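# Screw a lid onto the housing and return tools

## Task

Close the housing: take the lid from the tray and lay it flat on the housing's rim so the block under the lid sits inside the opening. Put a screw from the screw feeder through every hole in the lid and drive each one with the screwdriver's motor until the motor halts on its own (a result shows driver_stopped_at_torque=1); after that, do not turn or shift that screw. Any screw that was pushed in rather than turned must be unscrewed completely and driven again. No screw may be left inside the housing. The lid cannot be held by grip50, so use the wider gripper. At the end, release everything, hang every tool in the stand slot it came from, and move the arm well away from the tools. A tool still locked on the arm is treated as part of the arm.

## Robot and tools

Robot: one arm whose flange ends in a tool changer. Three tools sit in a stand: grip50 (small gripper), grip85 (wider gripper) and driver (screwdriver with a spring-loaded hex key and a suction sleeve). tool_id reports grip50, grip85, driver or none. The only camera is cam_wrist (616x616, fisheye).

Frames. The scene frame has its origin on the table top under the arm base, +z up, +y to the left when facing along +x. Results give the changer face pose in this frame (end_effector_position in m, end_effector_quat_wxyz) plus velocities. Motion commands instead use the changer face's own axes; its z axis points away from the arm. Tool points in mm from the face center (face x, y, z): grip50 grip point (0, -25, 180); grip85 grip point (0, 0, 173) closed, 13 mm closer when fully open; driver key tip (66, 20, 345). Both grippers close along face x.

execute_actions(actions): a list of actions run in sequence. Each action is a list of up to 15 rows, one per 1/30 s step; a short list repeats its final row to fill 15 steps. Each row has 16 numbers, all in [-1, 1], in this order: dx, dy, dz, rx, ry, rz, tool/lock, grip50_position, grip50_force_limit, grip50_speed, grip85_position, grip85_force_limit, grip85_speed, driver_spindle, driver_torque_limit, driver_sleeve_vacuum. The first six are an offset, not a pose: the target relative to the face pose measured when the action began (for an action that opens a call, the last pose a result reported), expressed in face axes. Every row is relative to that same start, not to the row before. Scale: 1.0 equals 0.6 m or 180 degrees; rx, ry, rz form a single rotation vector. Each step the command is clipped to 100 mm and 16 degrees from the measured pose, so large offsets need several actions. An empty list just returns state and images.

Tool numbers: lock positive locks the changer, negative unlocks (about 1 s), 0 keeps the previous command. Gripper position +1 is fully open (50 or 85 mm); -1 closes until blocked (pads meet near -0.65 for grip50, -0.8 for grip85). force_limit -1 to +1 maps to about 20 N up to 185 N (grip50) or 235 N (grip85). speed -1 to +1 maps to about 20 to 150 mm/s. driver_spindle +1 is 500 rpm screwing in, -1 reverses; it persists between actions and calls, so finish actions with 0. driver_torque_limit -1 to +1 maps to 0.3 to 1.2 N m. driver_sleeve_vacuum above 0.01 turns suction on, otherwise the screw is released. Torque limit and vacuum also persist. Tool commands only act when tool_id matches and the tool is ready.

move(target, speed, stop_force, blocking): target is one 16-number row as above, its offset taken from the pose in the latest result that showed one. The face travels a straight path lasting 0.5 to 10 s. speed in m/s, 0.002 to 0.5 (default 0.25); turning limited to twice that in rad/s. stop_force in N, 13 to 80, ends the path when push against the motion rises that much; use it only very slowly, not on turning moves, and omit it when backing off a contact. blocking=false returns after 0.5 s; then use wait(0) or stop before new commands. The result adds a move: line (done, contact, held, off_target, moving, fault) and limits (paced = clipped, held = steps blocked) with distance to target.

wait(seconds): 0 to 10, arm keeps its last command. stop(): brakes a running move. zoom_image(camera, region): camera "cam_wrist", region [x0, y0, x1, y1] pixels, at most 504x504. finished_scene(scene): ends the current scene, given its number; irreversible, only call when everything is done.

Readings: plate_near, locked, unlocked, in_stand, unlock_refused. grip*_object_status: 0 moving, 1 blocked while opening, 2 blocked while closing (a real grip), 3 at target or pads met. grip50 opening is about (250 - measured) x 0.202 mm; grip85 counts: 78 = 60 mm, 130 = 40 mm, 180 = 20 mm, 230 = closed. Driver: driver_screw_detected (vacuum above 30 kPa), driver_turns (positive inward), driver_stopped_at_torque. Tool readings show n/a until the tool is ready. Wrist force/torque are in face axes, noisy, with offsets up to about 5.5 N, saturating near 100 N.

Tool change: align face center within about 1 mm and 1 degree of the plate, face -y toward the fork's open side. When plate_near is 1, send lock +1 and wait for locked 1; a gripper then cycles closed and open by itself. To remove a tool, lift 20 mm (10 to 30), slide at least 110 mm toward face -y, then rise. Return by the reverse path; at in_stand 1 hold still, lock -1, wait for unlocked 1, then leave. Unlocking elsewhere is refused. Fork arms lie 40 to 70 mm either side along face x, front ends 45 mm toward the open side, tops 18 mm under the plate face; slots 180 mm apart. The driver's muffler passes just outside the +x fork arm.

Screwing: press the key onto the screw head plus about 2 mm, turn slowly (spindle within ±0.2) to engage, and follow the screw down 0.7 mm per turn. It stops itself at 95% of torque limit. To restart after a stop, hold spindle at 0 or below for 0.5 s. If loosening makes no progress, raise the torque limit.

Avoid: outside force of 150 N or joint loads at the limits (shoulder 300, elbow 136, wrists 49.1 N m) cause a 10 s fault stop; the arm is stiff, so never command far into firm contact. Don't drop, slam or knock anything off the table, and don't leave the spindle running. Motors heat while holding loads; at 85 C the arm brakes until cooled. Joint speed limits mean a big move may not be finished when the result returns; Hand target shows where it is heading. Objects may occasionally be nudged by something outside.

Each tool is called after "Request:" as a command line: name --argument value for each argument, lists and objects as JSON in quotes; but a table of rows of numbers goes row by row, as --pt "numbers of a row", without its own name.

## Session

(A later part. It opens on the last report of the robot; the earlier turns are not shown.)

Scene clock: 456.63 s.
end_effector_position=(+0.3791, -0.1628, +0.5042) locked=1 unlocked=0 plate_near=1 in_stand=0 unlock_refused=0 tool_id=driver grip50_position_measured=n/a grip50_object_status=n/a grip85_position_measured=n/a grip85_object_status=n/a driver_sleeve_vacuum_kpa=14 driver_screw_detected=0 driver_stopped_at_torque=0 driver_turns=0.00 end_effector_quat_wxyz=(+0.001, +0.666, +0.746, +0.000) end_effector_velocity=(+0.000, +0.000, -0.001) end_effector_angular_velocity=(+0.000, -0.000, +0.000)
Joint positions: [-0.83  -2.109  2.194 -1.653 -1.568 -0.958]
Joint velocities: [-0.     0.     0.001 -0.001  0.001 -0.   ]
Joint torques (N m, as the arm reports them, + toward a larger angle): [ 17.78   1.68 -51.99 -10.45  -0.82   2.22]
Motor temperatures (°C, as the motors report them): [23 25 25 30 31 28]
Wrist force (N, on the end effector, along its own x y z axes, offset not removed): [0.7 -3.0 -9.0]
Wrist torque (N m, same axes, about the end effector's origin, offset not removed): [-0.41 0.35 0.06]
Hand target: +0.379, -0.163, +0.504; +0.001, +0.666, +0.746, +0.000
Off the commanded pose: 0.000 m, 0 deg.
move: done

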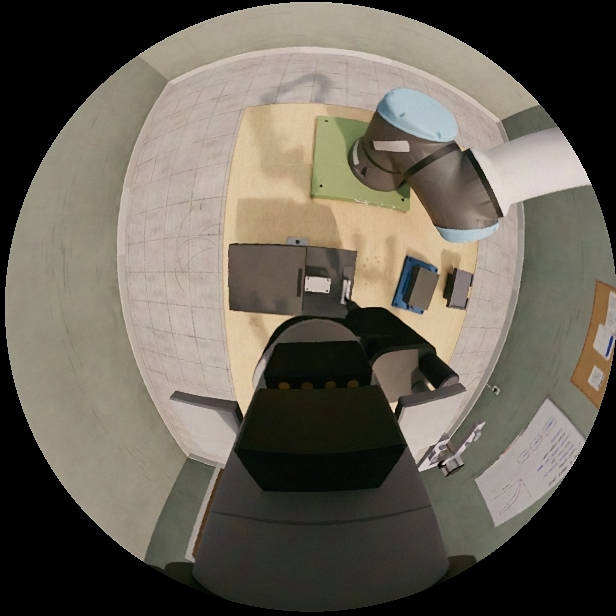

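Try turning slowly, with a bit more depth.

Request:
execute_actions --actions '[[[0,0,0,0,0,0,0,0,0,0,0,0,0,0.1,0,1]],[[0,0,0.002,0,0,0,0,0,0,0,0,0,0,0.1,0,1]],[[0,0,0,0,0,0,0,0,0,0,0,0,0,0,0,1]]]'

Scene clock: 462.90 s.
end_effector_position=(+0.3791, -0.1628, +0.5030) locked=1 unlocked=0 plate_near=1 in_stand=0 unlock_refused=0 tool_id=driver grip50_position_measured=n/a grip50_object_status=n/a grip85_position_measured=n/a grip85_object_status=n/a driver_sleeve_vacuum_kpa=14 driver_screw_detected=0 driver_stopped_at_torque=0 driver_turns=0.82 end_effector_quat_wxyz=(+0.001, +0.666, +0.746, +0.000) end_effector_velocity=(-0.000, -0.000, -0.000) end_effector_angular_velocity=(+0.001, +0.000, -0.001)
Joint positions: [-0.83  -2.109  2.196 -1.656 -1.568 -0.958]
Joint velocities: [-0.001 -0.     0.001  0.     0.     0.   ]
Joint torques (N m, as the arm reports them, + toward a larger angle): [ 18.44  -1.58 -52.93  -9.48  -0.74   2.08]
Motor temperatures (°C, as the motors report them): [23 25 25 30 31 28]
Wrist force (N, on the end effector, along its own x y z axes, offset not removed): [-1.2 -2.3 -6.1]
Wrist torque (N m, same axes, about the end effector's origin, offset not removed): [-0.42 0.22 0.09]
Hand target: +0.379, -0.163, +0.503; +0.001, +0.666, +0.746, +0.000
Off the commanded pose: 0.000 m, 0 deg.

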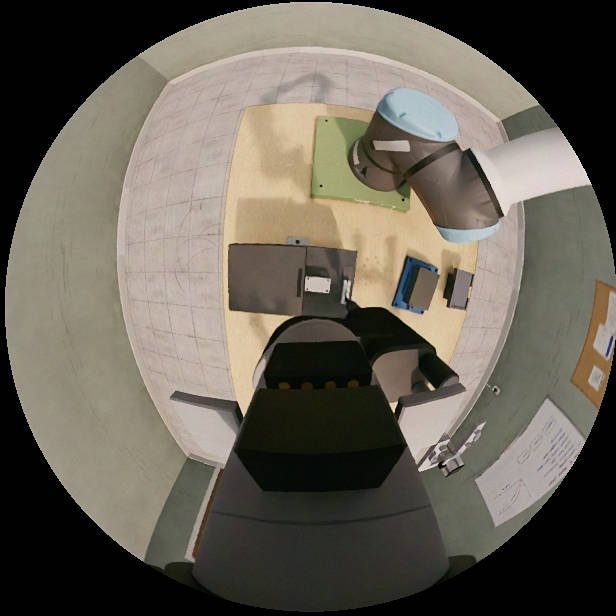

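Request:
move --target '[0,0,-0.016,0,0,0,0,0,0,0,0,0,0,0,0,0]' --speed 0.03

Request:
move --target '[0.12,0.12,0,0,0,0,0,0,0,0,0,0,0,0,0,0]' --speed 0.1

Request:
move --target '[0,0,0.23,0,0,0,0,0,0,0,0,0,0,0,0,0]' --speed 0.04 --stop_force 13

Request:
zoom_image --camera "cam_wrist" --region '[280,230,340,290]'

Scene clock: 473.80 s.
end_effector_position=(+0.3791, -0.1628, +0.5124) locked=1 unlocked=0 plate_near=1 in_stand=0 unlock_refused=0 tool_id=driver grip50_position_measured=n/a grip50_object_status=n/a grip85_position_measured=n/a grip85_object_status=n/a driver_sleeve_vacuum_kpa=0 driver_screw_detected=0 driver_stopped_at_torque=0 driver_turns=0.82 end_effector_quat_wxyz=(+0.001, +0.666, +0.746, +0.000) end_effector_velocity=(+0.000, -0.000, +0.002) end_effector_angular_velocity=(-0.001, -0.000, -0.000)
Joint positions: [-0.83  -2.11   2.18  -1.638 -1.568 -0.958]
Joint velocities: [ 0.     0.    -0.003  0.003 -0.     0.   ]
Joint torques (N m, as the arm reports them, + toward a larger angle): [  8.04 -22.5  -72.41  -5.19  -1.11  -0.47]
Motor temperatures (°C, as the motors report them): [23 25 25 30 31 28]
Wrist force (N, on the end effector, along its own x y z axes, offset not removed): [0.8 -0.5 -0.5]
Wrist torque (N m, same axes, about the end effector's origin, offset not removed): [-0.13 -0.07 0.15]
Hand target: +0.379, -0.163, +0.513; +0.001, +0.666, +0.746, +0.000
Off the commanded pose: 0.000 m, 0 deg.
move: done

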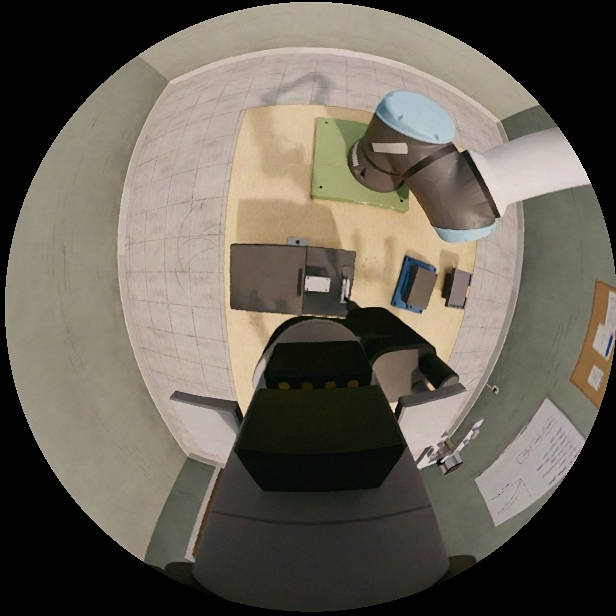

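Scene clock: 475.27 s.
end_effector_position=(+0.4423, -0.0831, +0.5125) locked=1 unlocked=0 plate_near=1 in_stand=0 unlock_refused=0 tool_id=driver grip50_position_measured=n/a grip50_object_status=n/a grip85_position_measured=n/a grip85_object_status=n/a driver_sleeve_vacuum_kpa=0 driver_screw_detected=0 driver_stopped_at_torque=0 driver_turns=0.82 end_effector_quat_wxyz=(+0.001, +0.666, +0.746, +0.000) end_effector_velocity=(+0.001, +0.002, -0.000) end_effector_angular_velocity=(-0.000, +0.001, -0.001)
Joint positions: [-0.573 -2.031  2.141 -1.679 -1.568 -0.701]
Joint velocities: [ 0.005  0.002 -0.001 -0.001 -0.001  0.006]
Joint torques (N m, as the arm reports them, + toward a larger angle): [ 16.89 -10.31 -69.23 -10.44  -2.     1.34]
Motor temperatures (°C, as the motors report them): [23 25 25 30 31 28]
Wrist force (N, on the end effector, along its own x y z axes, offset not removed): [-0.2 -0.3 0.2]
Wrist torque (N m, same axes, about the end effector's origin, offset not removed): [-0.24 -0.05 0.12]
Hand target: +0.442, -0.083, +0.512; +0.001, +0.666, +0.746, +0.000
Off the commanded pose: 0.000 m, 0 deg.
move: done

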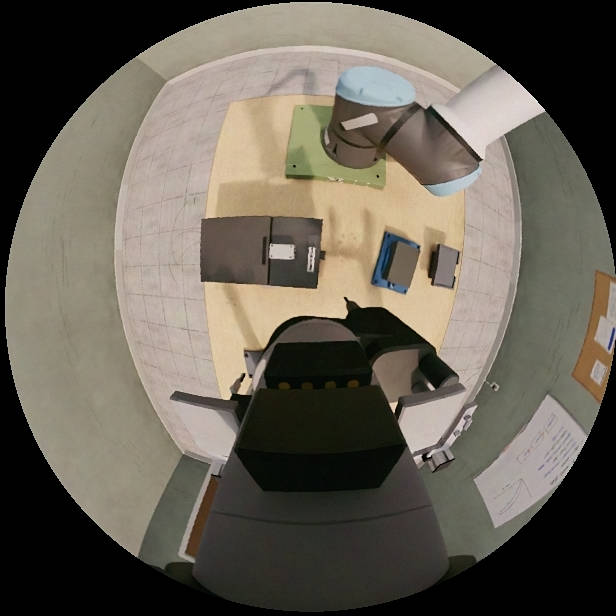

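Scene clock: 479.07 s.
end_effector_position=(+0.4424, -0.0831, +0.3746) locked=1 unlocked=0 plate_near=1 in_stand=0 unlock_refused=0 tool_id=driver grip50_position_measured=n/a grip50_object_status=n/a grip85_position_measured=n/a grip85_object_status=n/a driver_sleeve_vacuum_kpa=0 driver_screw_detected=0 driver_stopped_at_torque=0 driver_turns=0.82 end_effector_quat_wxyz=(+0.001, +0.666, +0.746, +0.000) end_effector_velocity=(-0.000, +0.000, -0.002) end_effector_angular_velocity=(+0.000, +0.000, +0.000)
Joint positions: [-0.572 -1.96   2.352 -1.962 -1.568 -0.7  ]
Joint velocities: [ 0.     0.002  0.003 -0.004  0.     0.   ]
Joint torques (N m, as the arm reports them, + toward a larger angle): [ 16.54 -11.91 -52.13 -10.63   2.71   1.51]
Motor temperatures (°C, as the motors report them): [23 25 25 30 31 28]
Wrist force (N, on the end effector, along its own x y z axes, offset not removed): [-0.5 -2.5 -0.8]
Wrist torque (N m, same axes, about the end effector's origin, offset not removed): [-0.34 -0.08 0.10]
Hand target: +0.442, -0.083, +0.374; +0.001, +0.666, +0.746, +0.000
Off the commanded pose: 0.000 m, 0 deg.
move: done

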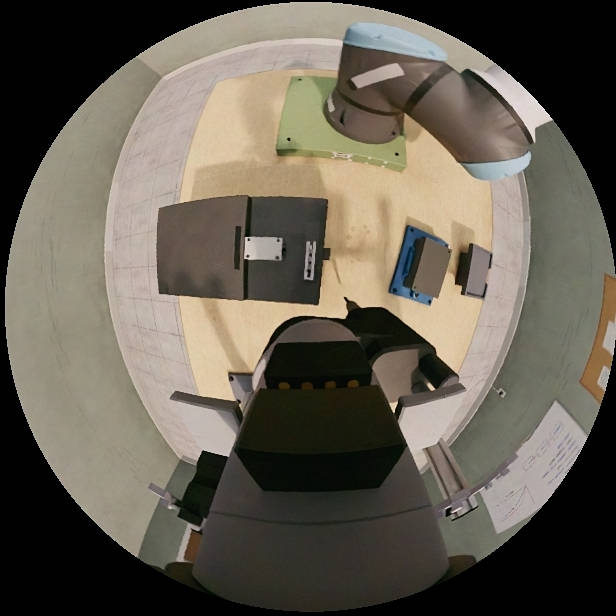

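Region (280, 230, 340, 290) of cam_wrist's 616x616 image, scaled by 8.400, with more detail than that image has.

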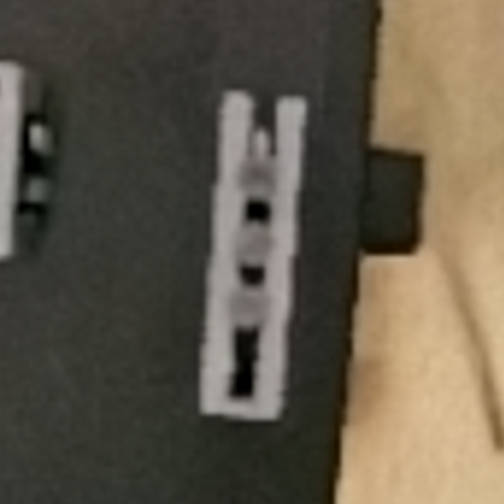

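Request:
move --target '[0,0,-0.23,0,0,0,0,0,0,0,0,0,0,0,0,0]' --speed 0.15

Request:
move --target '[-0.12,-0.1283,0,0,0,0,0,0,0,0,0,0,0,0,0,1]' --speed 0.1

Request:
zoom_image --camera "cam_wrist" --region '[320,272,360,312]'

Request:
move --target '[0,0,0.011,0,0,0,0,0,0,0,0,0,0,0,0,1]' --speed 0.005

Scene clock: 491.10 s.
end_effector_position=(+0.4422, -0.0831, +0.5124) locked=1 unlocked=0 plate_near=1 in_stand=0 unlock_refused=0 tool_id=driver grip50_position_measured=n/a grip50_object_status=n/a grip85_position_measured=n/a grip85_object_status=n/a driver_sleeve_vacuum_kpa=0 driver_screw_detected=0 driver_stopped_at_torque=0 driver_turns=0.82 end_effector_quat_wxyz=(+0.001, +0.666, +0.746, +0.000) end_effector_velocity=(-0.000, +0.000, +0.001) end_effector_angular_velocity=(+0.001, +0.001, +0.001)
Joint positions: [-0.573 -2.031  2.141 -1.679 -1.568 -0.701]
Joint velocities: [ 0.    -0.    -0.003  0.004 -0.    -0.001]
Joint torques (N m, as the arm reports them, + toward a larger angle): [-18.13 -32.93 -70.57  -5.07  -0.41  -1.73]
Motor temperatures (°C, as the motors report them): [23 25 25 30 31 28]
Wrist force (N, on the end effector, along its own x y z axes, offset not removed): [-1.0 -1.6 0.9]
Wrist torque (N m, same axes, about the end effector's origin, offset not removed): [-0.39 -0.05 0.13]
Hand target: +0.442, -0.083, +0.513; +0.001, +0.666, +0.746, +0.000
Off the commanded pose: 0.000 m, 0 deg.
move: done

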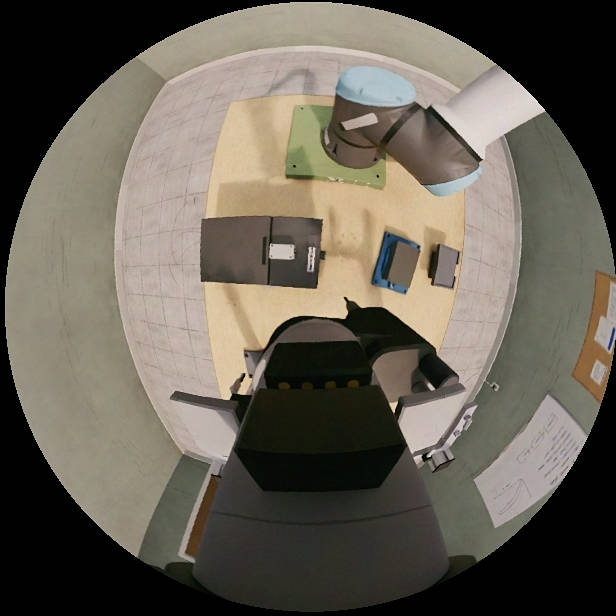

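Scene clock: 492.60 s.
end_effector_position=(+0.3741, -0.1634, +0.5124) locked=1 unlocked=0 plate_near=1 in_stand=0 unlock_refused=0 tool_id=driver grip50_position_measured=n/a grip50_object_status=n/a grip85_position_measured=n/a grip85_object_status=n/a driver_sleeve_vacuum_kpa=14 driver_screw_detected=0 driver_stopped_at_torque=0 driver_turns=0.82 end_effector_quat_wxyz=(+0.001, +0.666, +0.746, +0.000) end_effector_velocity=(-0.001, -0.002, -0.000) end_effector_angular_velocity=(+0.001, -0.001, -0.001)
Joint positions: [-0.841 -2.12   2.184 -1.633 -1.568 -0.969]
Joint velocities: [-0.007 -0.001  0.001  0.001  0.001 -0.006]
Joint torques (N m, as the arm reports them, + toward a larger angle): [-17.95 -22.18 -53.18  -4.69   2.23  -1.2 ]
Motor temperatures (°C, as the motors report them): [23 25 25 30 31 28]
Wrist force (N, on the end effector, along its own x y z axes, offset not removed): [0.7 -1.0 -3.8]
Wrist torque (N m, same axes, about the end effector's origin, offset not removed): [-0.48 0.19 0.14]
Hand target: +0.374, -0.164, +0.512; +0.001, +0.666, +0.746, +0.000
Off the commanded pose: 0.000 m, 0 deg.
move: done

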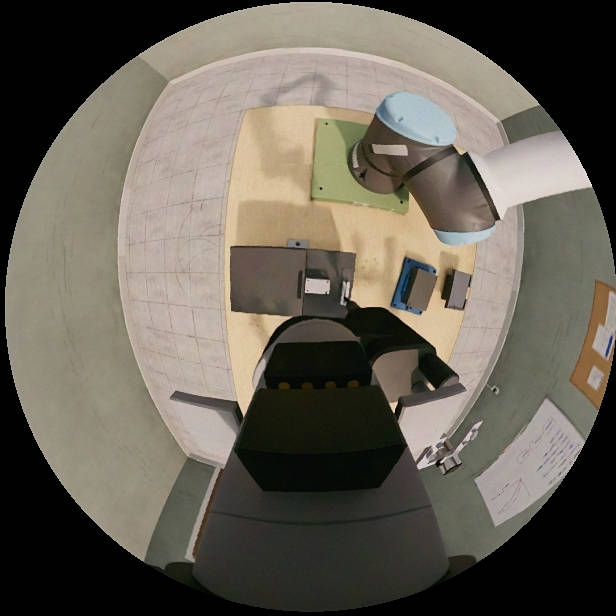

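Region (320, 272, 360, 312) of cam_wrist's 616x616 image, scaled by 12.600, with more detail than that image has.

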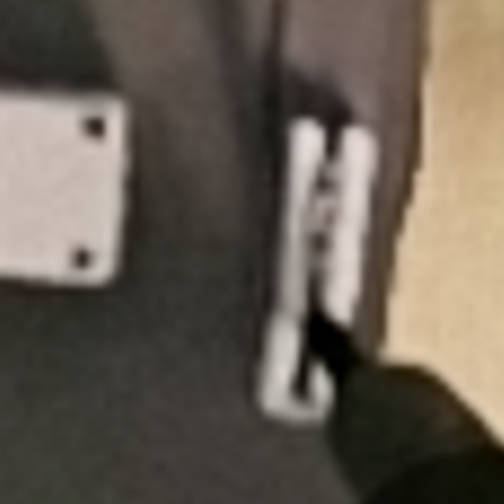

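Scene clock: 494.13 s.
end_effector_position=(+0.3741, -0.1634, +0.5059) locked=1 unlocked=0 plate_near=1 in_stand=0 unlock_refused=0 tool_id=driver grip50_position_measured=n/a grip50_object_status=n/a grip85_position_measured=n/a grip85_object_status=n/a driver_sleeve_vacuum_kpa=14 driver_screw_detected=0 driver_stopped_at_torque=0 driver_turns=0.82 end_effector_quat_wxyz=(+0.001, +0.666, +0.746, +0.000) end_effector_velocity=(-0.000, -0.000, -0.001) end_effector_angular_velocity=(-0.001, +0.000, +0.001)
Joint positions: [-0.841 -2.119  2.195 -1.645 -1.568 -0.969]
Joint velocities: [ 0.     0.     0.001 -0.002 -0.001 -0.001]
Joint torques (N m, as the arm reports them, + toward a larger angle): [ 16.15   1.87 -53.28 -10.03   0.32   1.54]
Motor temperatures (°C, as the motors report them): [23 25 25 30 31 28]
Wrist force (N, on the end effector, along its own x y z axes, offset not removed): [-3.9 -4.1 -5.3]
Wrist torque (N m, same axes, about the end effector's origin, offset not removed): [-0.54 0.61 0.13]
Hand target: +0.374, -0.163, +0.506; +0.001, +0.666, +0.746, +0.000
Off the commanded pose: 0.000 m, 0 deg.
move: done

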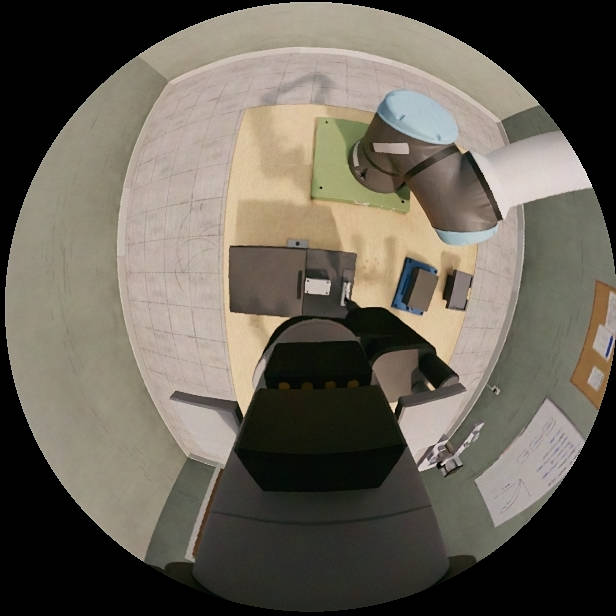

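Request:
move --target '[0,0,-0.022,0,0,0,0,0,0,0,0,0,0,0,0,1]' --speed 0.03

Request:
move --target '[0.04,0,0.01,0,0,0,0,0,0,0,0,0,0,0,0,1]' --speed 0.04

Request:
zoom_image --camera "cam_wrist" --region '[320,272,360,312]'

Scene clock: 500.53 s.
end_effector_position=(+0.3741, -0.1633, +0.5189) locked=1 unlocked=0 plate_near=1 in_stand=0 unlock_refused=0 tool_id=driver grip50_position_measured=n/a grip50_object_status=n/a grip85_position_measured=n/a grip85_object_status=n/a driver_sleeve_vacuum_kpa=14 driver_screw_detected=0 driver_stopped_at_torque=0 driver_turns=0.82 end_effector_quat_wxyz=(+0.001, +0.666, +0.746, +0.000) end_effector_velocity=(-0.000, -0.000, +0.002) end_effector_angular_velocity=(-0.001, -0.000, -0.001)
Joint positions: [-0.841 -2.121  2.173 -1.621 -1.568 -0.969]
Joint velocities: [-0.001 -0.    -0.004  0.003 -0.     0.   ]
Joint torques (N m, as the arm reports them, + toward a larger angle): [  4.78 -24.94 -71.19  -5.01  -1.28  -1.31]
Motor temperatures (°C, as the motors report them): [23 25 25 30 31 28]
Wrist force (N, on the end effector, along its own x y z axes, offset not removed): [0.7 -5.1 -0.7]
Wrist torque (N m, same axes, about the end effector's origin, offset not removed): [-0.57 -0.24 0.12]
Hand target: +0.374, -0.163, +0.519; +0.001, +0.666, +0.746, +0.000
Off the commanded pose: 0.000 m, 0 deg.
move: done

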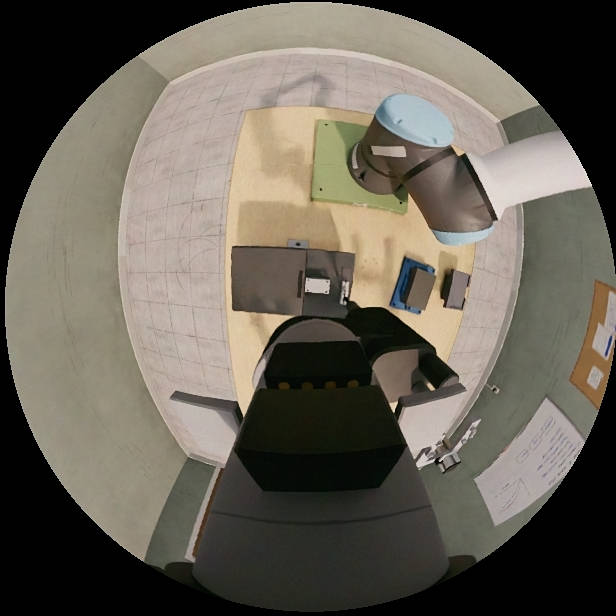

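Scene clock: 501.53 s.
end_effector_position=(+0.3714, -0.1396, +0.5130) locked=1 unlocked=0 plate_near=1 in_stand=0 unlock_refused=0 tool_id=driver grip50_position_measured=n/a grip50_object_status=n/a grip85_position_measured=n/a grip85_object_status=n/a driver_sleeve_vacuum_kpa=14 driver_screw_detected=0 driver_stopped_at_torque=0 driver_turns=0.82 end_effector_quat_wxyz=(+0.001, +0.666, +0.746, +0.000) end_effector_velocity=(-0.000, +0.002, -0.000) end_effector_angular_velocity=(-0.000, -0.000, +0.000)
Joint positions: [-0.803 -2.146  2.194 -1.617 -1.568 -0.931]
Joint velocities: [ 0.003 -0.001  0.001 -0.    -0.     0.003]
Joint torques (N m, as the arm reports them, + toward a larger angle): [ 19.96 -21.19 -55.26  -4.82   1.99   1.99]
Motor temperatures (°C, as the motors report them): [23 25 25 30 31 28]
Wrist force (N, on the end effector, along its own x y z axes, offset not removed): [-0.4 -4.3 -4.3]
Wrist torque (N m, same axes, about the end effector's origin, offset not removed): [-0.52 -0.04 0.09]
Hand target: +0.371, -0.139, +0.513; +0.001, +0.666, +0.746, +0.000
Off the commanded pose: 0.000 m, 0 deg.
move: done

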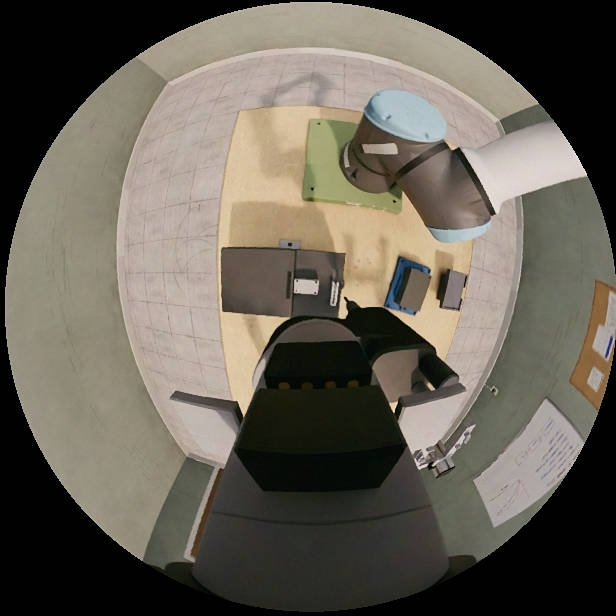

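Region (320, 272, 360, 312) of cam_wrist's 616x616 image, scaled by 12.600, with more detail than that image has.

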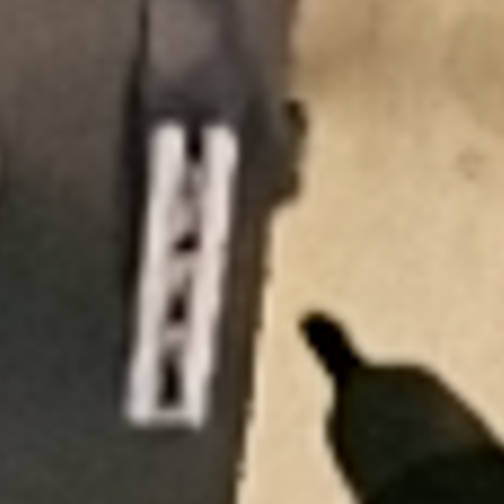

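Request:
move --target '[-0.012,-0.0403,0,0,0,0,0,0,0,0,0,0,0,0,0,1]' --speed 0.04

Request:
zoom_image --camera "cam_wrist" --region '[326,284,356,314]'

Scene clock: 510.83 s.
end_effector_position=(+0.3483, -0.1495, +0.5129) locked=1 unlocked=0 plate_near=1 in_stand=0 unlock_refused=0 tool_id=driver grip50_position_measured=n/a grip50_object_status=n/a grip85_position_measured=n/a grip85_object_status=n/a driver_sleeve_vacuum_kpa=14 driver_screw_detected=0 driver_stopped_at_torque=0 driver_turns=0.82 end_effector_quat_wxyz=(+0.001, +0.666, +0.746, +0.000) end_effector_velocity=(-0.002, -0.001, +0.000) end_effector_angular_velocity=(-0.000, -0.000, +0.000)
Joint positions: [-0.872 -2.185  2.21  -1.593 -1.569 -1.   ]
Joint velocities: [-0.005 -0.003  0.001  0.002 -0.    -0.005]
Joint torques (N m, as the arm reports them, + toward a larger angle): [-10.92 -18.42 -54.78  -4.93   2.39  -1.83]
Motor temperatures (°C, as the motors report them): [23 25 25 30 31 28]
Wrist force (N, on the end effector, along its own x y z axes, offset not removed): [0.1 -3.8 -1.0]
Wrist torque (N m, same axes, about the end effector's origin, offset not removed): [-0.36 0.04 0.12]
Hand target: +0.348, -0.150, +0.513; +0.001, +0.666, +0.746, +0.000
Off the commanded pose: 0.000 m, 0 deg.
move: done

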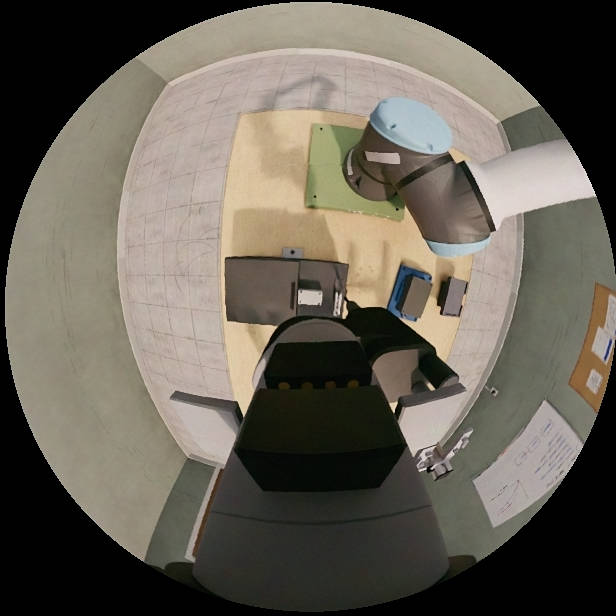

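Region (326, 284, 356, 314) of cam_wrist's 616x616 image, scaled by 16.800, with more detail than that image has.

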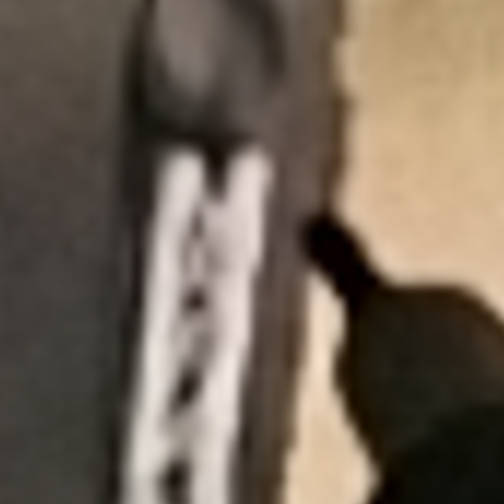

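Request:
move --target '[0,0.0025,-0.01,0,0,0,0,0,0,0,0,0,0,0,0,1]' --speed 0.03

Request:
move --target '[-0.0248,0,0,0,0,0,0,0,0,0,0,0,0,0,0,1]' --speed 0.03

Request:
move --target '[0,0,0.018,0,0,0,0,0,0,0,0,0,0,0,0,1]' --speed 0.005

Request:
execute_actions --actions '[[[0,0,0,0,0,0,0,0,0,0,0,0,0,0.1,0,1]],[[0,0,0,0,0,0,0,0,0,0,0,0,0,0,0,1]]]'

Request:
zoom_image --camera "cam_wrist" --region '[326,284,356,314]'

Scene clock: 587.57 s.
end_effector_position=(+0.3497, -0.1494, +0.5187) locked=1 unlocked=0 plate_near=1 in_stand=0 unlock_refused=0 tool_id=driver grip50_position_measured=n/a grip50_object_status=n/a grip85_position_measured=n/a grip85_object_status=n/a driver_sleeve_vacuum_kpa=14 driver_screw_detected=0 driver_stopped_at_torque=0 driver_turns=0.82 end_effector_quat_wxyz=(+0.001, +0.666, +0.746, +0.000) end_effector_velocity=(+0.001, +0.000, +0.002) end_effector_angular_velocity=(-0.001, +0.001, +0.000)
Joint positions: [-0.868 -2.183  2.199 -1.585 -1.569 -0.996]
Joint velocities: [ 0.002  0.001 -0.004  0.003 -0.001  0.002]
Joint torques (N m, as the arm reports them, + toward a larger angle): [ 17.68   7.57 -71.72  -4.39  -1.65   2.22]
Motor temperatures (°C, as the motors report them): [23 25 25 30 31 28]
Wrist force (N, on the end effector, along its own x y z axes, offset not removed): [-1.9 -2.5 1.9]
Wrist torque (N m, same axes, about the end effector's origin, offset not removed): [-0.40 0.07 0.25]
Hand target: +0.350, -0.149, +0.519; +0.001, +0.666, +0.746, +0.000
Off the commanded pose: 0.000 m, 0 deg.
move: done

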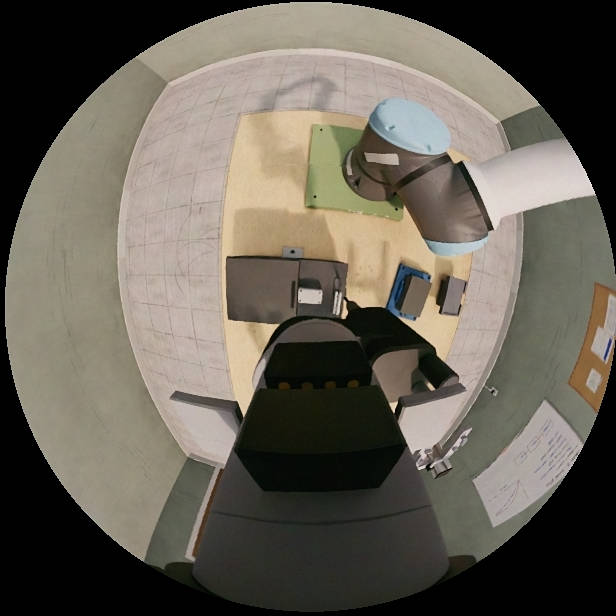

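Scene clock: 588.40 s.
end_effector_position=(+0.3514, -0.1640, +0.5188) locked=1 unlocked=0 plate_near=1 in_stand=0 unlock_refused=0 tool_id=driver grip50_position_measured=n/a grip50_object_status=n/a grip85_position_measured=n/a grip85_object_status=n/a driver_sleeve_vacuum_kpa=14 driver_screw_detected=0 driver_stopped_at_torque=0 driver_turns=0.82 end_effector_quat_wxyz=(+0.001, +0.666, +0.746, +0.000) end_effector_velocity=(+0.000, -0.002, -0.000) end_effector_angular_velocity=(-0.000, -0.001, -0.000)
Joint positions: [-0.891 -2.166  2.192 -1.595 -1.569 -1.019]
Joint velocities: [-0.002  0.002 -0.001 -0.002  0.    -0.002]
Joint torques (N m, as the arm reports them, + toward a larger angle): [-15.75   4.17 -70.63 -10.52  -0.88  -1.7 ]
Motor temperatures (°C, as the motors report them): [23 25 25 30 31 28]
Wrist force (N, on the end effector, along its own x y z axes, offset not removed): [1.5 -2.4 -2.1]
Wrist torque (N m, same axes, about the end effector's origin, offset not removed): [-0.31 -0.28 0.09]
Hand target: +0.351, -0.164, +0.519; +0.001, +0.666, +0.746, +0.000
Off the commanded pose: 0.000 m, 0 deg.
move: done

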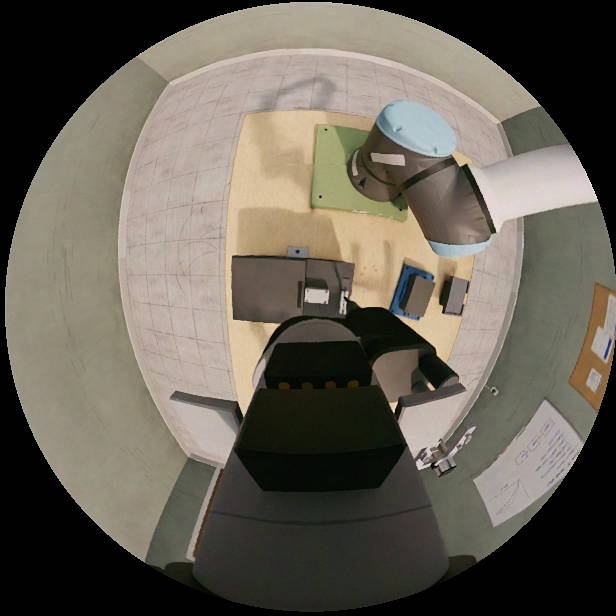

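Scene clock: 590.77 s.
end_effector_position=(+0.3514, -0.1640, +0.5080) locked=1 unlocked=0 plate_near=1 in_stand=0 unlock_refused=0 tool_id=driver grip50_position_measured=n/a grip50_object_status=n/a grip85_position_measured=n/a grip85_object_status=n/a driver_sleeve_vacuum_kpa=14 driver_screw_detected=0 driver_stopped_at_torque=0 driver_turns=0.82 end_effector_quat_wxyz=(+0.001, +0.666, +0.746, +0.000) end_effector_velocity=(+0.000, -0.000, -0.001) end_effector_angular_velocity=(-0.000, -0.000, -0.001)
Joint positions: [-0.891 -2.165  2.21  -1.614 -1.569 -1.019]
Joint velocities: [ 0.     0.     0.001 -0.002 -0.     0.001]
Joint torques (N m, as the arm reports them, + toward a larger angle): [ 17.6    6.41 -52.2   -9.94  -1.23   1.95]
Motor temperatures (°C, as the motors report them): [23 25 25 30 31 28]
Wrist force (N, on the end effector, along its own x y z axes, offset not removed): [1.0 -1.3 -7.0]
Wrist torque (N m, same axes, about the end effector's origin, offset not removed): [-0.48 0.14 0.09]
Hand target: +0.351, -0.164, +0.508; +0.001, +0.666, +0.746, +0.000
Off the commanded pose: 0.000 m, 0 deg.
move: done

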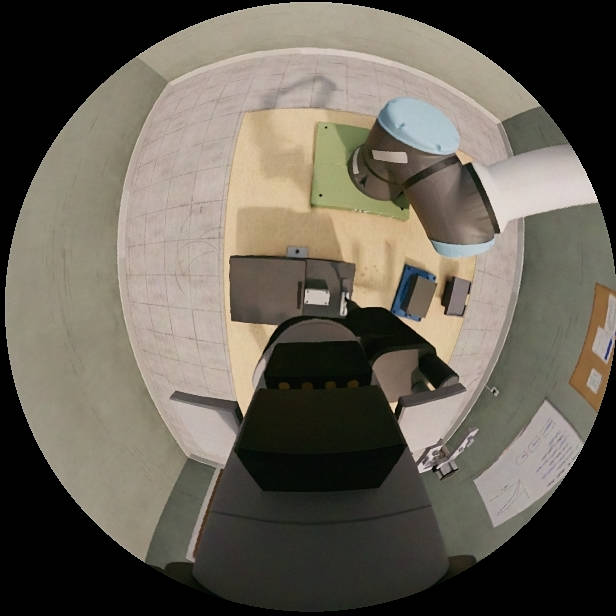

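Scene clock: 591.77 s.
end_effector_position=(+0.3514, -0.1640, +0.5080) locked=1 unlocked=0 plate_near=1 in_stand=0 unlock_refused=0 tool_id=driver grip50_position_measured=n/a grip50_object_status=n/a grip85_position_measured=n/a grip85_object_status=n/a driver_sleeve_vacuum_kpa=14 driver_screw_detected=0 driver_stopped_at_torque=0 driver_turns=1.23 end_effector_quat_wxyz=(+0.001, +0.666, +0.746, +0.000) end_effector_velocity=(+0.000, +0.000, -0.000) end_effector_angular_velocity=(-0.000, +0.000, +0.001)
Joint positions: [-0.891 -2.165  2.211 -1.614 -1.569 -1.019]
Joint velocities: [ 0.001 -0.     0.    -0.    -0.    -0.001]
Joint torques (N m, as the arm reports them, + toward a larger angle): [ 17.79   6.47 -58.57  -8.39  -0.94   1.91]
Motor temperatures (°C, as the motors report them): [23 25 25 30 31 28]
Wrist force (N, on the end effector, along its own x y z axes, offset not removed): [-1.8 -2.4 -5.8]
Wrist torque (N m, same axes, about the end effector's origin, offset not removed): [-0.43 0.49 0.15]
Hand target: +0.351, -0.164, +0.508; +0.001, +0.666, +0.746, +0.000
Off the commanded pose: 0.000 m, 0 deg.

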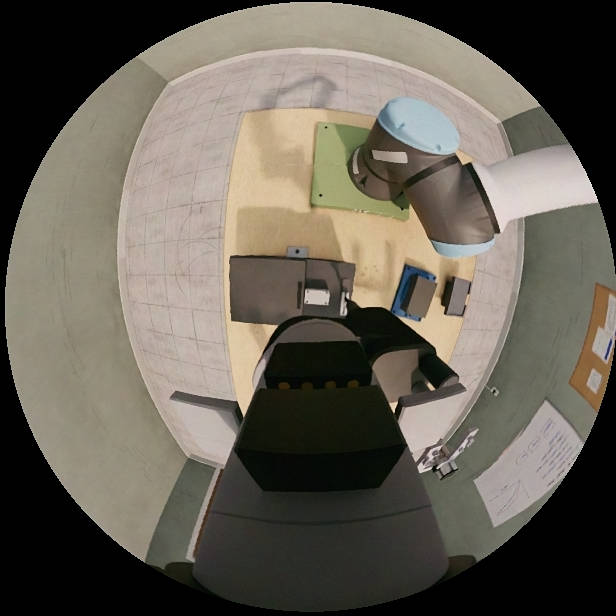

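Region (326, 284, 356, 314) of cam_wrist's 616x616 image, scaled by 16.800, with more detail than that image has.

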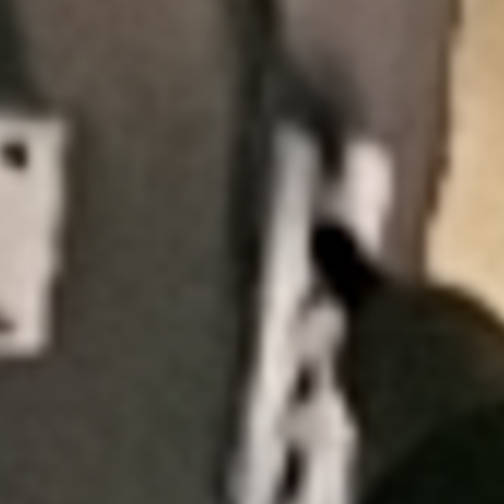

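Request:
move --target '[-0.0025,0,0,0,0,0,0,0,0,0,0,0,0,0,0,1]' --speed 0.003

Request:
move --target '[0,0,0.005,0,0,0,0,0,0,0,0,0,0,0,0,1]' --speed 0.004

Request:
zoom_image --camera "cam_wrist" --region '[326,284,356,314]'

Scene clock: 600.17 s.
end_effector_position=(+0.3516, -0.1654, +0.5080) locked=1 unlocked=0 plate_near=1 in_stand=0 unlock_refused=0 tool_id=driver grip50_position_measured=n/a grip50_object_status=n/a grip85_position_measured=n/a grip85_object_status=n/a driver_sleeve_vacuum_kpa=14 driver_screw_detected=0 driver_stopped_at_torque=0 driver_turns=1.23 end_effector_quat_wxyz=(+0.001, +0.666, +0.746, +0.000) end_effector_velocity=(-0.000, -0.001, -0.000) end_effector_angular_velocity=(+0.000, +0.000, +0.000)
Joint positions: [-0.893 -2.163  2.21  -1.615 -1.569 -1.021]
Joint velocities: [-0.001  0.001 -0.    -0.     0.    -0.002]
Joint torques (N m, as the arm reports them, + toward a larger angle): [-16.     6.5  -66.74 -10.64  -0.87  -1.12]
Motor temperatures (°C, as the motors report them): [23 25 25 30 31 28]
Wrist force (N, on the end effector, along its own x y z axes, offset not removed): [-0.6 -1.0 -4.6]
Wrist torque (N m, same axes, about the end effector's origin, offset not removed): [-0.39 0.52 0.18]
Hand target: +0.352, -0.165, +0.508; +0.001, +0.666, +0.746, +0.000
Off the commanded pose: 0.000 m, 0 deg.
move: done

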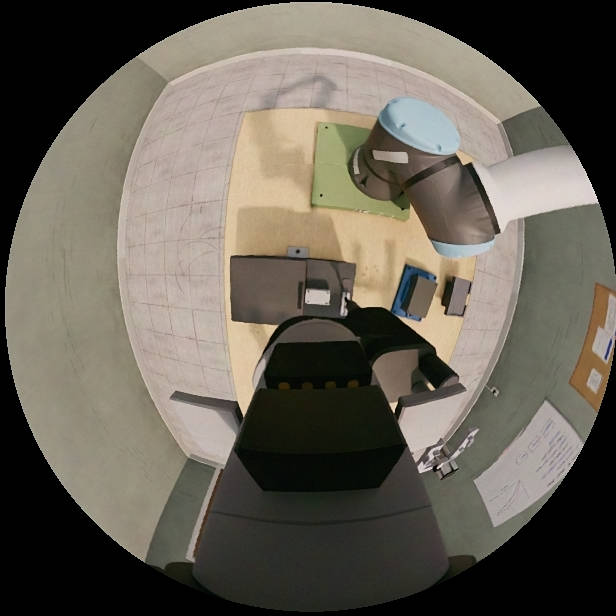

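Scene clock: 601.13 s.
end_effector_position=(+0.3516, -0.1654, +0.5051) locked=1 unlocked=0 plate_near=1 in_stand=0 unlock_refused=0 tool_id=driver grip50_position_measured=n/a grip50_object_status=n/a grip85_position_measured=n/a grip85_object_status=n/a driver_sleeve_vacuum_kpa=14 driver_screw_detected=0 driver_stopped_at_torque=0 driver_turns=1.23 end_effector_quat_wxyz=(+0.001, +0.666, +0.746, +0.000) end_effector_velocity=(+0.000, +0.000, -0.001) end_effector_angular_velocity=(+0.000, +0.000, -0.000)
Joint positions: [-0.893 -2.163  2.215 -1.621 -1.569 -1.021]
Joint velocities: [ 0.     0.     0.001 -0.001  0.     0.   ]
Joint torques (N m, as the arm reports them, + toward a larger angle): [ -2.35   4.88 -50.12 -10.03  -1.23   0.84]
Motor temperatures (°C, as the motors report them): [23 25 25 30 31 28]
Wrist force (N, on the end effector, along its own x y z axes, offset not removed): [-0.4 0.3 -7.8]
Wrist torque (N m, same axes, about the end effector's origin, offset not removed): [-0.44 0.39 -0.01]
Hand target: +0.352, -0.165, +0.505; +0.001, +0.666, +0.746, +0.000
Off the commanded pose: 0.000 m, 0 deg.
move: done

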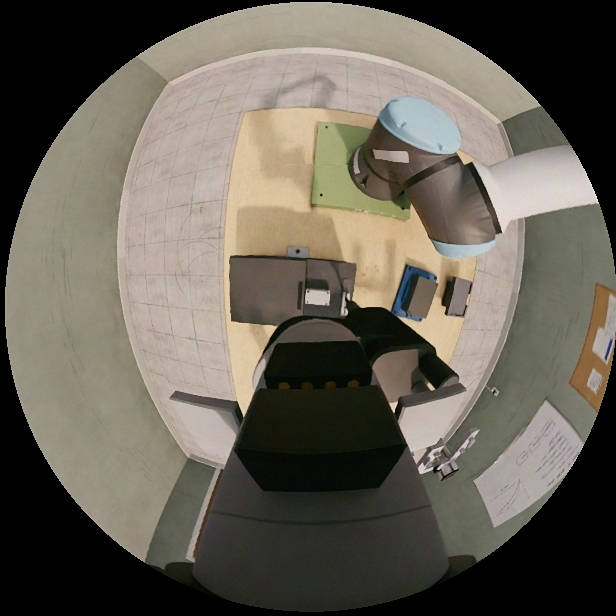

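Region (326, 284, 356, 314) of cam_wrist's 616x616 image, scaled by 16.800, with more detail than that image has.

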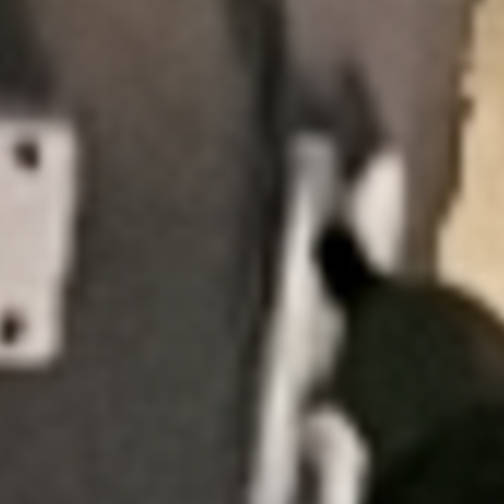

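Request:
execute_actions --actions '[[[0,0,-0.006,0,0,0,0,0,0,0,0,0,0,0.1,0,1]],[[0,0,0,0,0,0,0,0,0,0,0,0,0,0.1,0,1]],[[0,0,0,0,0,0,0,0,0,0,0,0,0,0,0,1]]]'

Request:
execute_actions --actions '[[[0,0,-0.01,0,0,0,0,0,0,0,0,0,0,0,0,1]],[[0.001,-0.002,0,0,0,0,0,0,0,0,0,0,0,0,0,1]],[[0,0,0.005,0,0,0,0,0,0,0,0,0,0,0.1,0,1]],[[0,0,0.005,0,0,0,0,0,0,0,0,0,0,0.1,0,1]],[[0,0,0,0,0,0,0,0,0,0,0,0,0,0,0,1]]]'

Scene clock: 616.77 s.
end_effector_position=(+0.3516, -0.1654, +0.5086) locked=1 unlocked=0 plate_near=1 in_stand=0 unlock_refused=0 tool_id=driver grip50_position_measured=n/a grip50_object_status=n/a grip85_position_measured=n/a grip85_object_status=n/a driver_sleeve_vacuum_kpa=14 driver_screw_detected=0 driver_stopped_at_torque=0 driver_turns=2.05 end_effector_quat_wxyz=(+0.001, +0.666, +0.746, +0.000) end_effector_velocity=(-0.000, +0.000, -0.000) end_effector_angular_velocity=(+0.001, +0.000, -0.001)
Joint positions: [-0.893 -2.163  2.209 -1.614 -1.569 -1.021]
Joint velocities: [-0.     0.     0.     0.     0.     0.001]
Joint torques (N m, as the arm reports them, + toward a larger angle): [  8.59 -17.04 -63.56  -5.4   -1.03  -0.34]
Motor temperatures (°C, as the motors report them): [23 25 25 30 31 28]
Wrist force (N, on the end effector, along its own x y z axes, offset not removed): [-0.8 -4.2 -6.8]
Wrist torque (N m, same axes, about the end effector's origin, offset not removed): [-0.55 0.30 0.17]
Hand target: +0.352, -0.165, +0.509; +0.001, +0.666, +0.746, +0.000
Off the commanded pose: 0.000 m, 0 deg.

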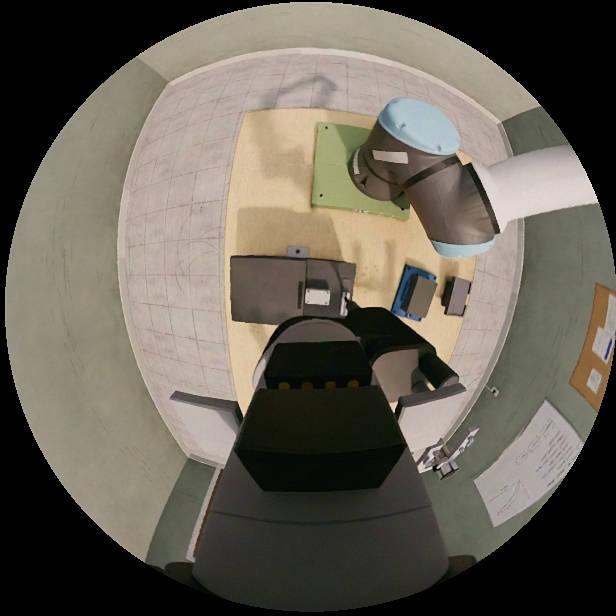

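Scene clock: 619.27 s.
end_effector_position=(+0.3504, -0.1649, +0.5086) locked=1 unlocked=0 plate_near=1 in_stand=0 unlock_refused=0 tool_id=driver grip50_position_measured=n/a grip50_object_status=n/a grip85_position_measured=n/a grip85_object_status=n/a driver_sleeve_vacuum_kpa=14 driver_screw_detected=0 driver_stopped_at_torque=0 driver_turns=2.88 end_effector_quat_wxyz=(+0.001, +0.666, +0.746, +0.000) end_effector_velocity=(-0.000, +0.000, -0.000) end_effector_angular_velocity=(+0.000, +0.000, +0.001)
Joint positions: [-0.895 -2.166  2.21  -1.612 -1.569 -1.023]
Joint velocities: [ 0. -0.  0.  0. -0. -0.]
Joint torques (N m, as the arm reports them, + toward a larger angle): [ -8.18   4.43 -54.87  -9.86  -1.07  -0.31]
Motor temperatures (°C, as the motors report them): [23 25 25 30 31 28]
Wrist force (N, on the end effector, along its own x y z axes, offset not removed): [0.4 -2.4 -3.7]
Wrist torque (N m, same axes, about the end effector's origin, offset not removed): [-0.46 0.52 0.12]
Hand target: +0.350, -0.165, +0.509; +0.001, +0.666, +0.746, +0.000
Off the commanded pose: 0.000 m, 0 deg.

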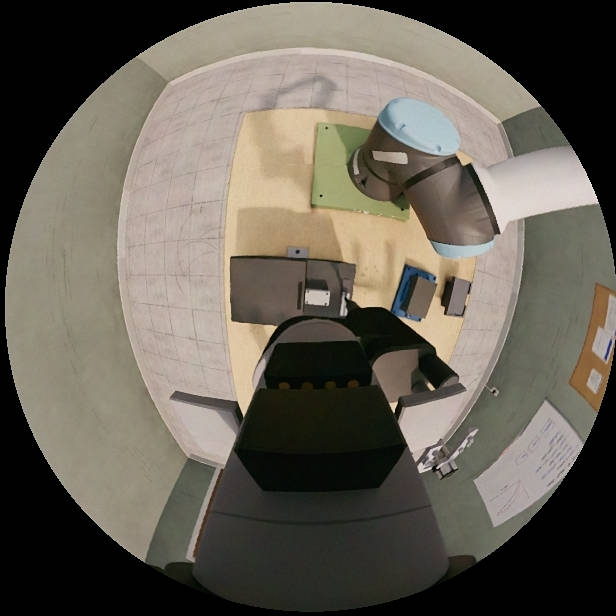

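Request:
execute_actions --actions '[[[0,0,-0.01,0,0,0,0,0,0,0,0,0,0,0,0,1]],[[0,-0.002,0,0,0,0,0,0,0,0,0,0,0,0,0,1]],[[0,0,0.005,0,0,0,0,0,0,0,0,0,0,0.1,0,1]],[[0,0,0.005,0,0,0,0,0,0,0,0,0,0,0.1,0,1]],[[0,0,0,0,0,0,0,0,0,0,0,0,0,0,0,1]]]'

Request:
zoom_image --camera "cam_wrist" --region '[326,284,356,314]'

Scene clock: 633.83 s.
end_effector_position=(+0.3492, -0.1651, +0.5086) locked=1 unlocked=0 plate_near=1 in_stand=0 unlock_refused=0 tool_id=driver grip50_position_measured=n/a grip50_object_status=n/a grip85_position_measured=n/a grip85_object_status=n/a driver_sleeve_vacuum_kpa=14 driver_screw_detected=0 driver_stopped_at_torque=0 driver_turns=3.70 end_effector_quat_wxyz=(+0.001, +0.666, +0.746, +0.000) end_effector_velocity=(-0.000, +0.000, -0.000) end_effector_angular_velocity=(+0.000, +0.001, -0.001)
Joint positions: [-0.898 -2.169  2.211 -1.611 -1.569 -1.026]
Joint velocities: [-0.    -0.     0.001  0.    -0.     0.   ]
Joint torques (N m, as the arm reports them, + toward a larger angle): [-11.41   6.31 -55.58 -10.15  -1.35   0.46]
Motor temperatures (°C, as the motors report them): [23 25 25 30 31 28]
Wrist force (N, on the end effector, along its own x y z axes, offset not removed): [-2.3 -1.4 -6.6]
Wrist torque (N m, same axes, about the end effector's origin, offset not removed): [-0.31 0.36 0.10]
Hand target: +0.349, -0.165, +0.509; +0.001, +0.666, +0.746, +0.000
Off the commanded pose: 0.000 m, 0 deg.

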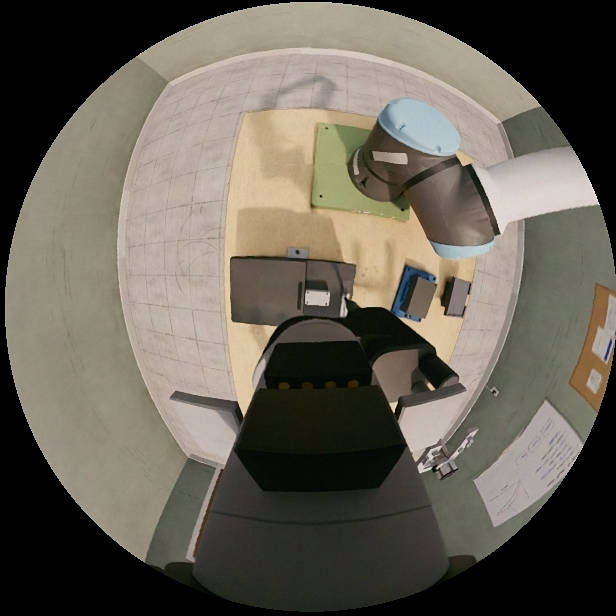

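Region (326, 284, 356, 314) of cam_wrist's 616x616 image, scaled by 16.800, with more detail than that image has.

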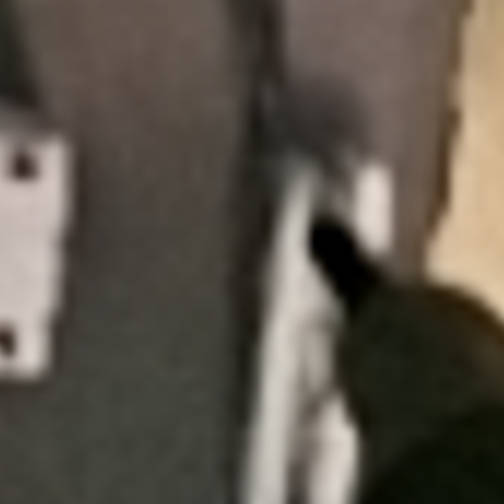

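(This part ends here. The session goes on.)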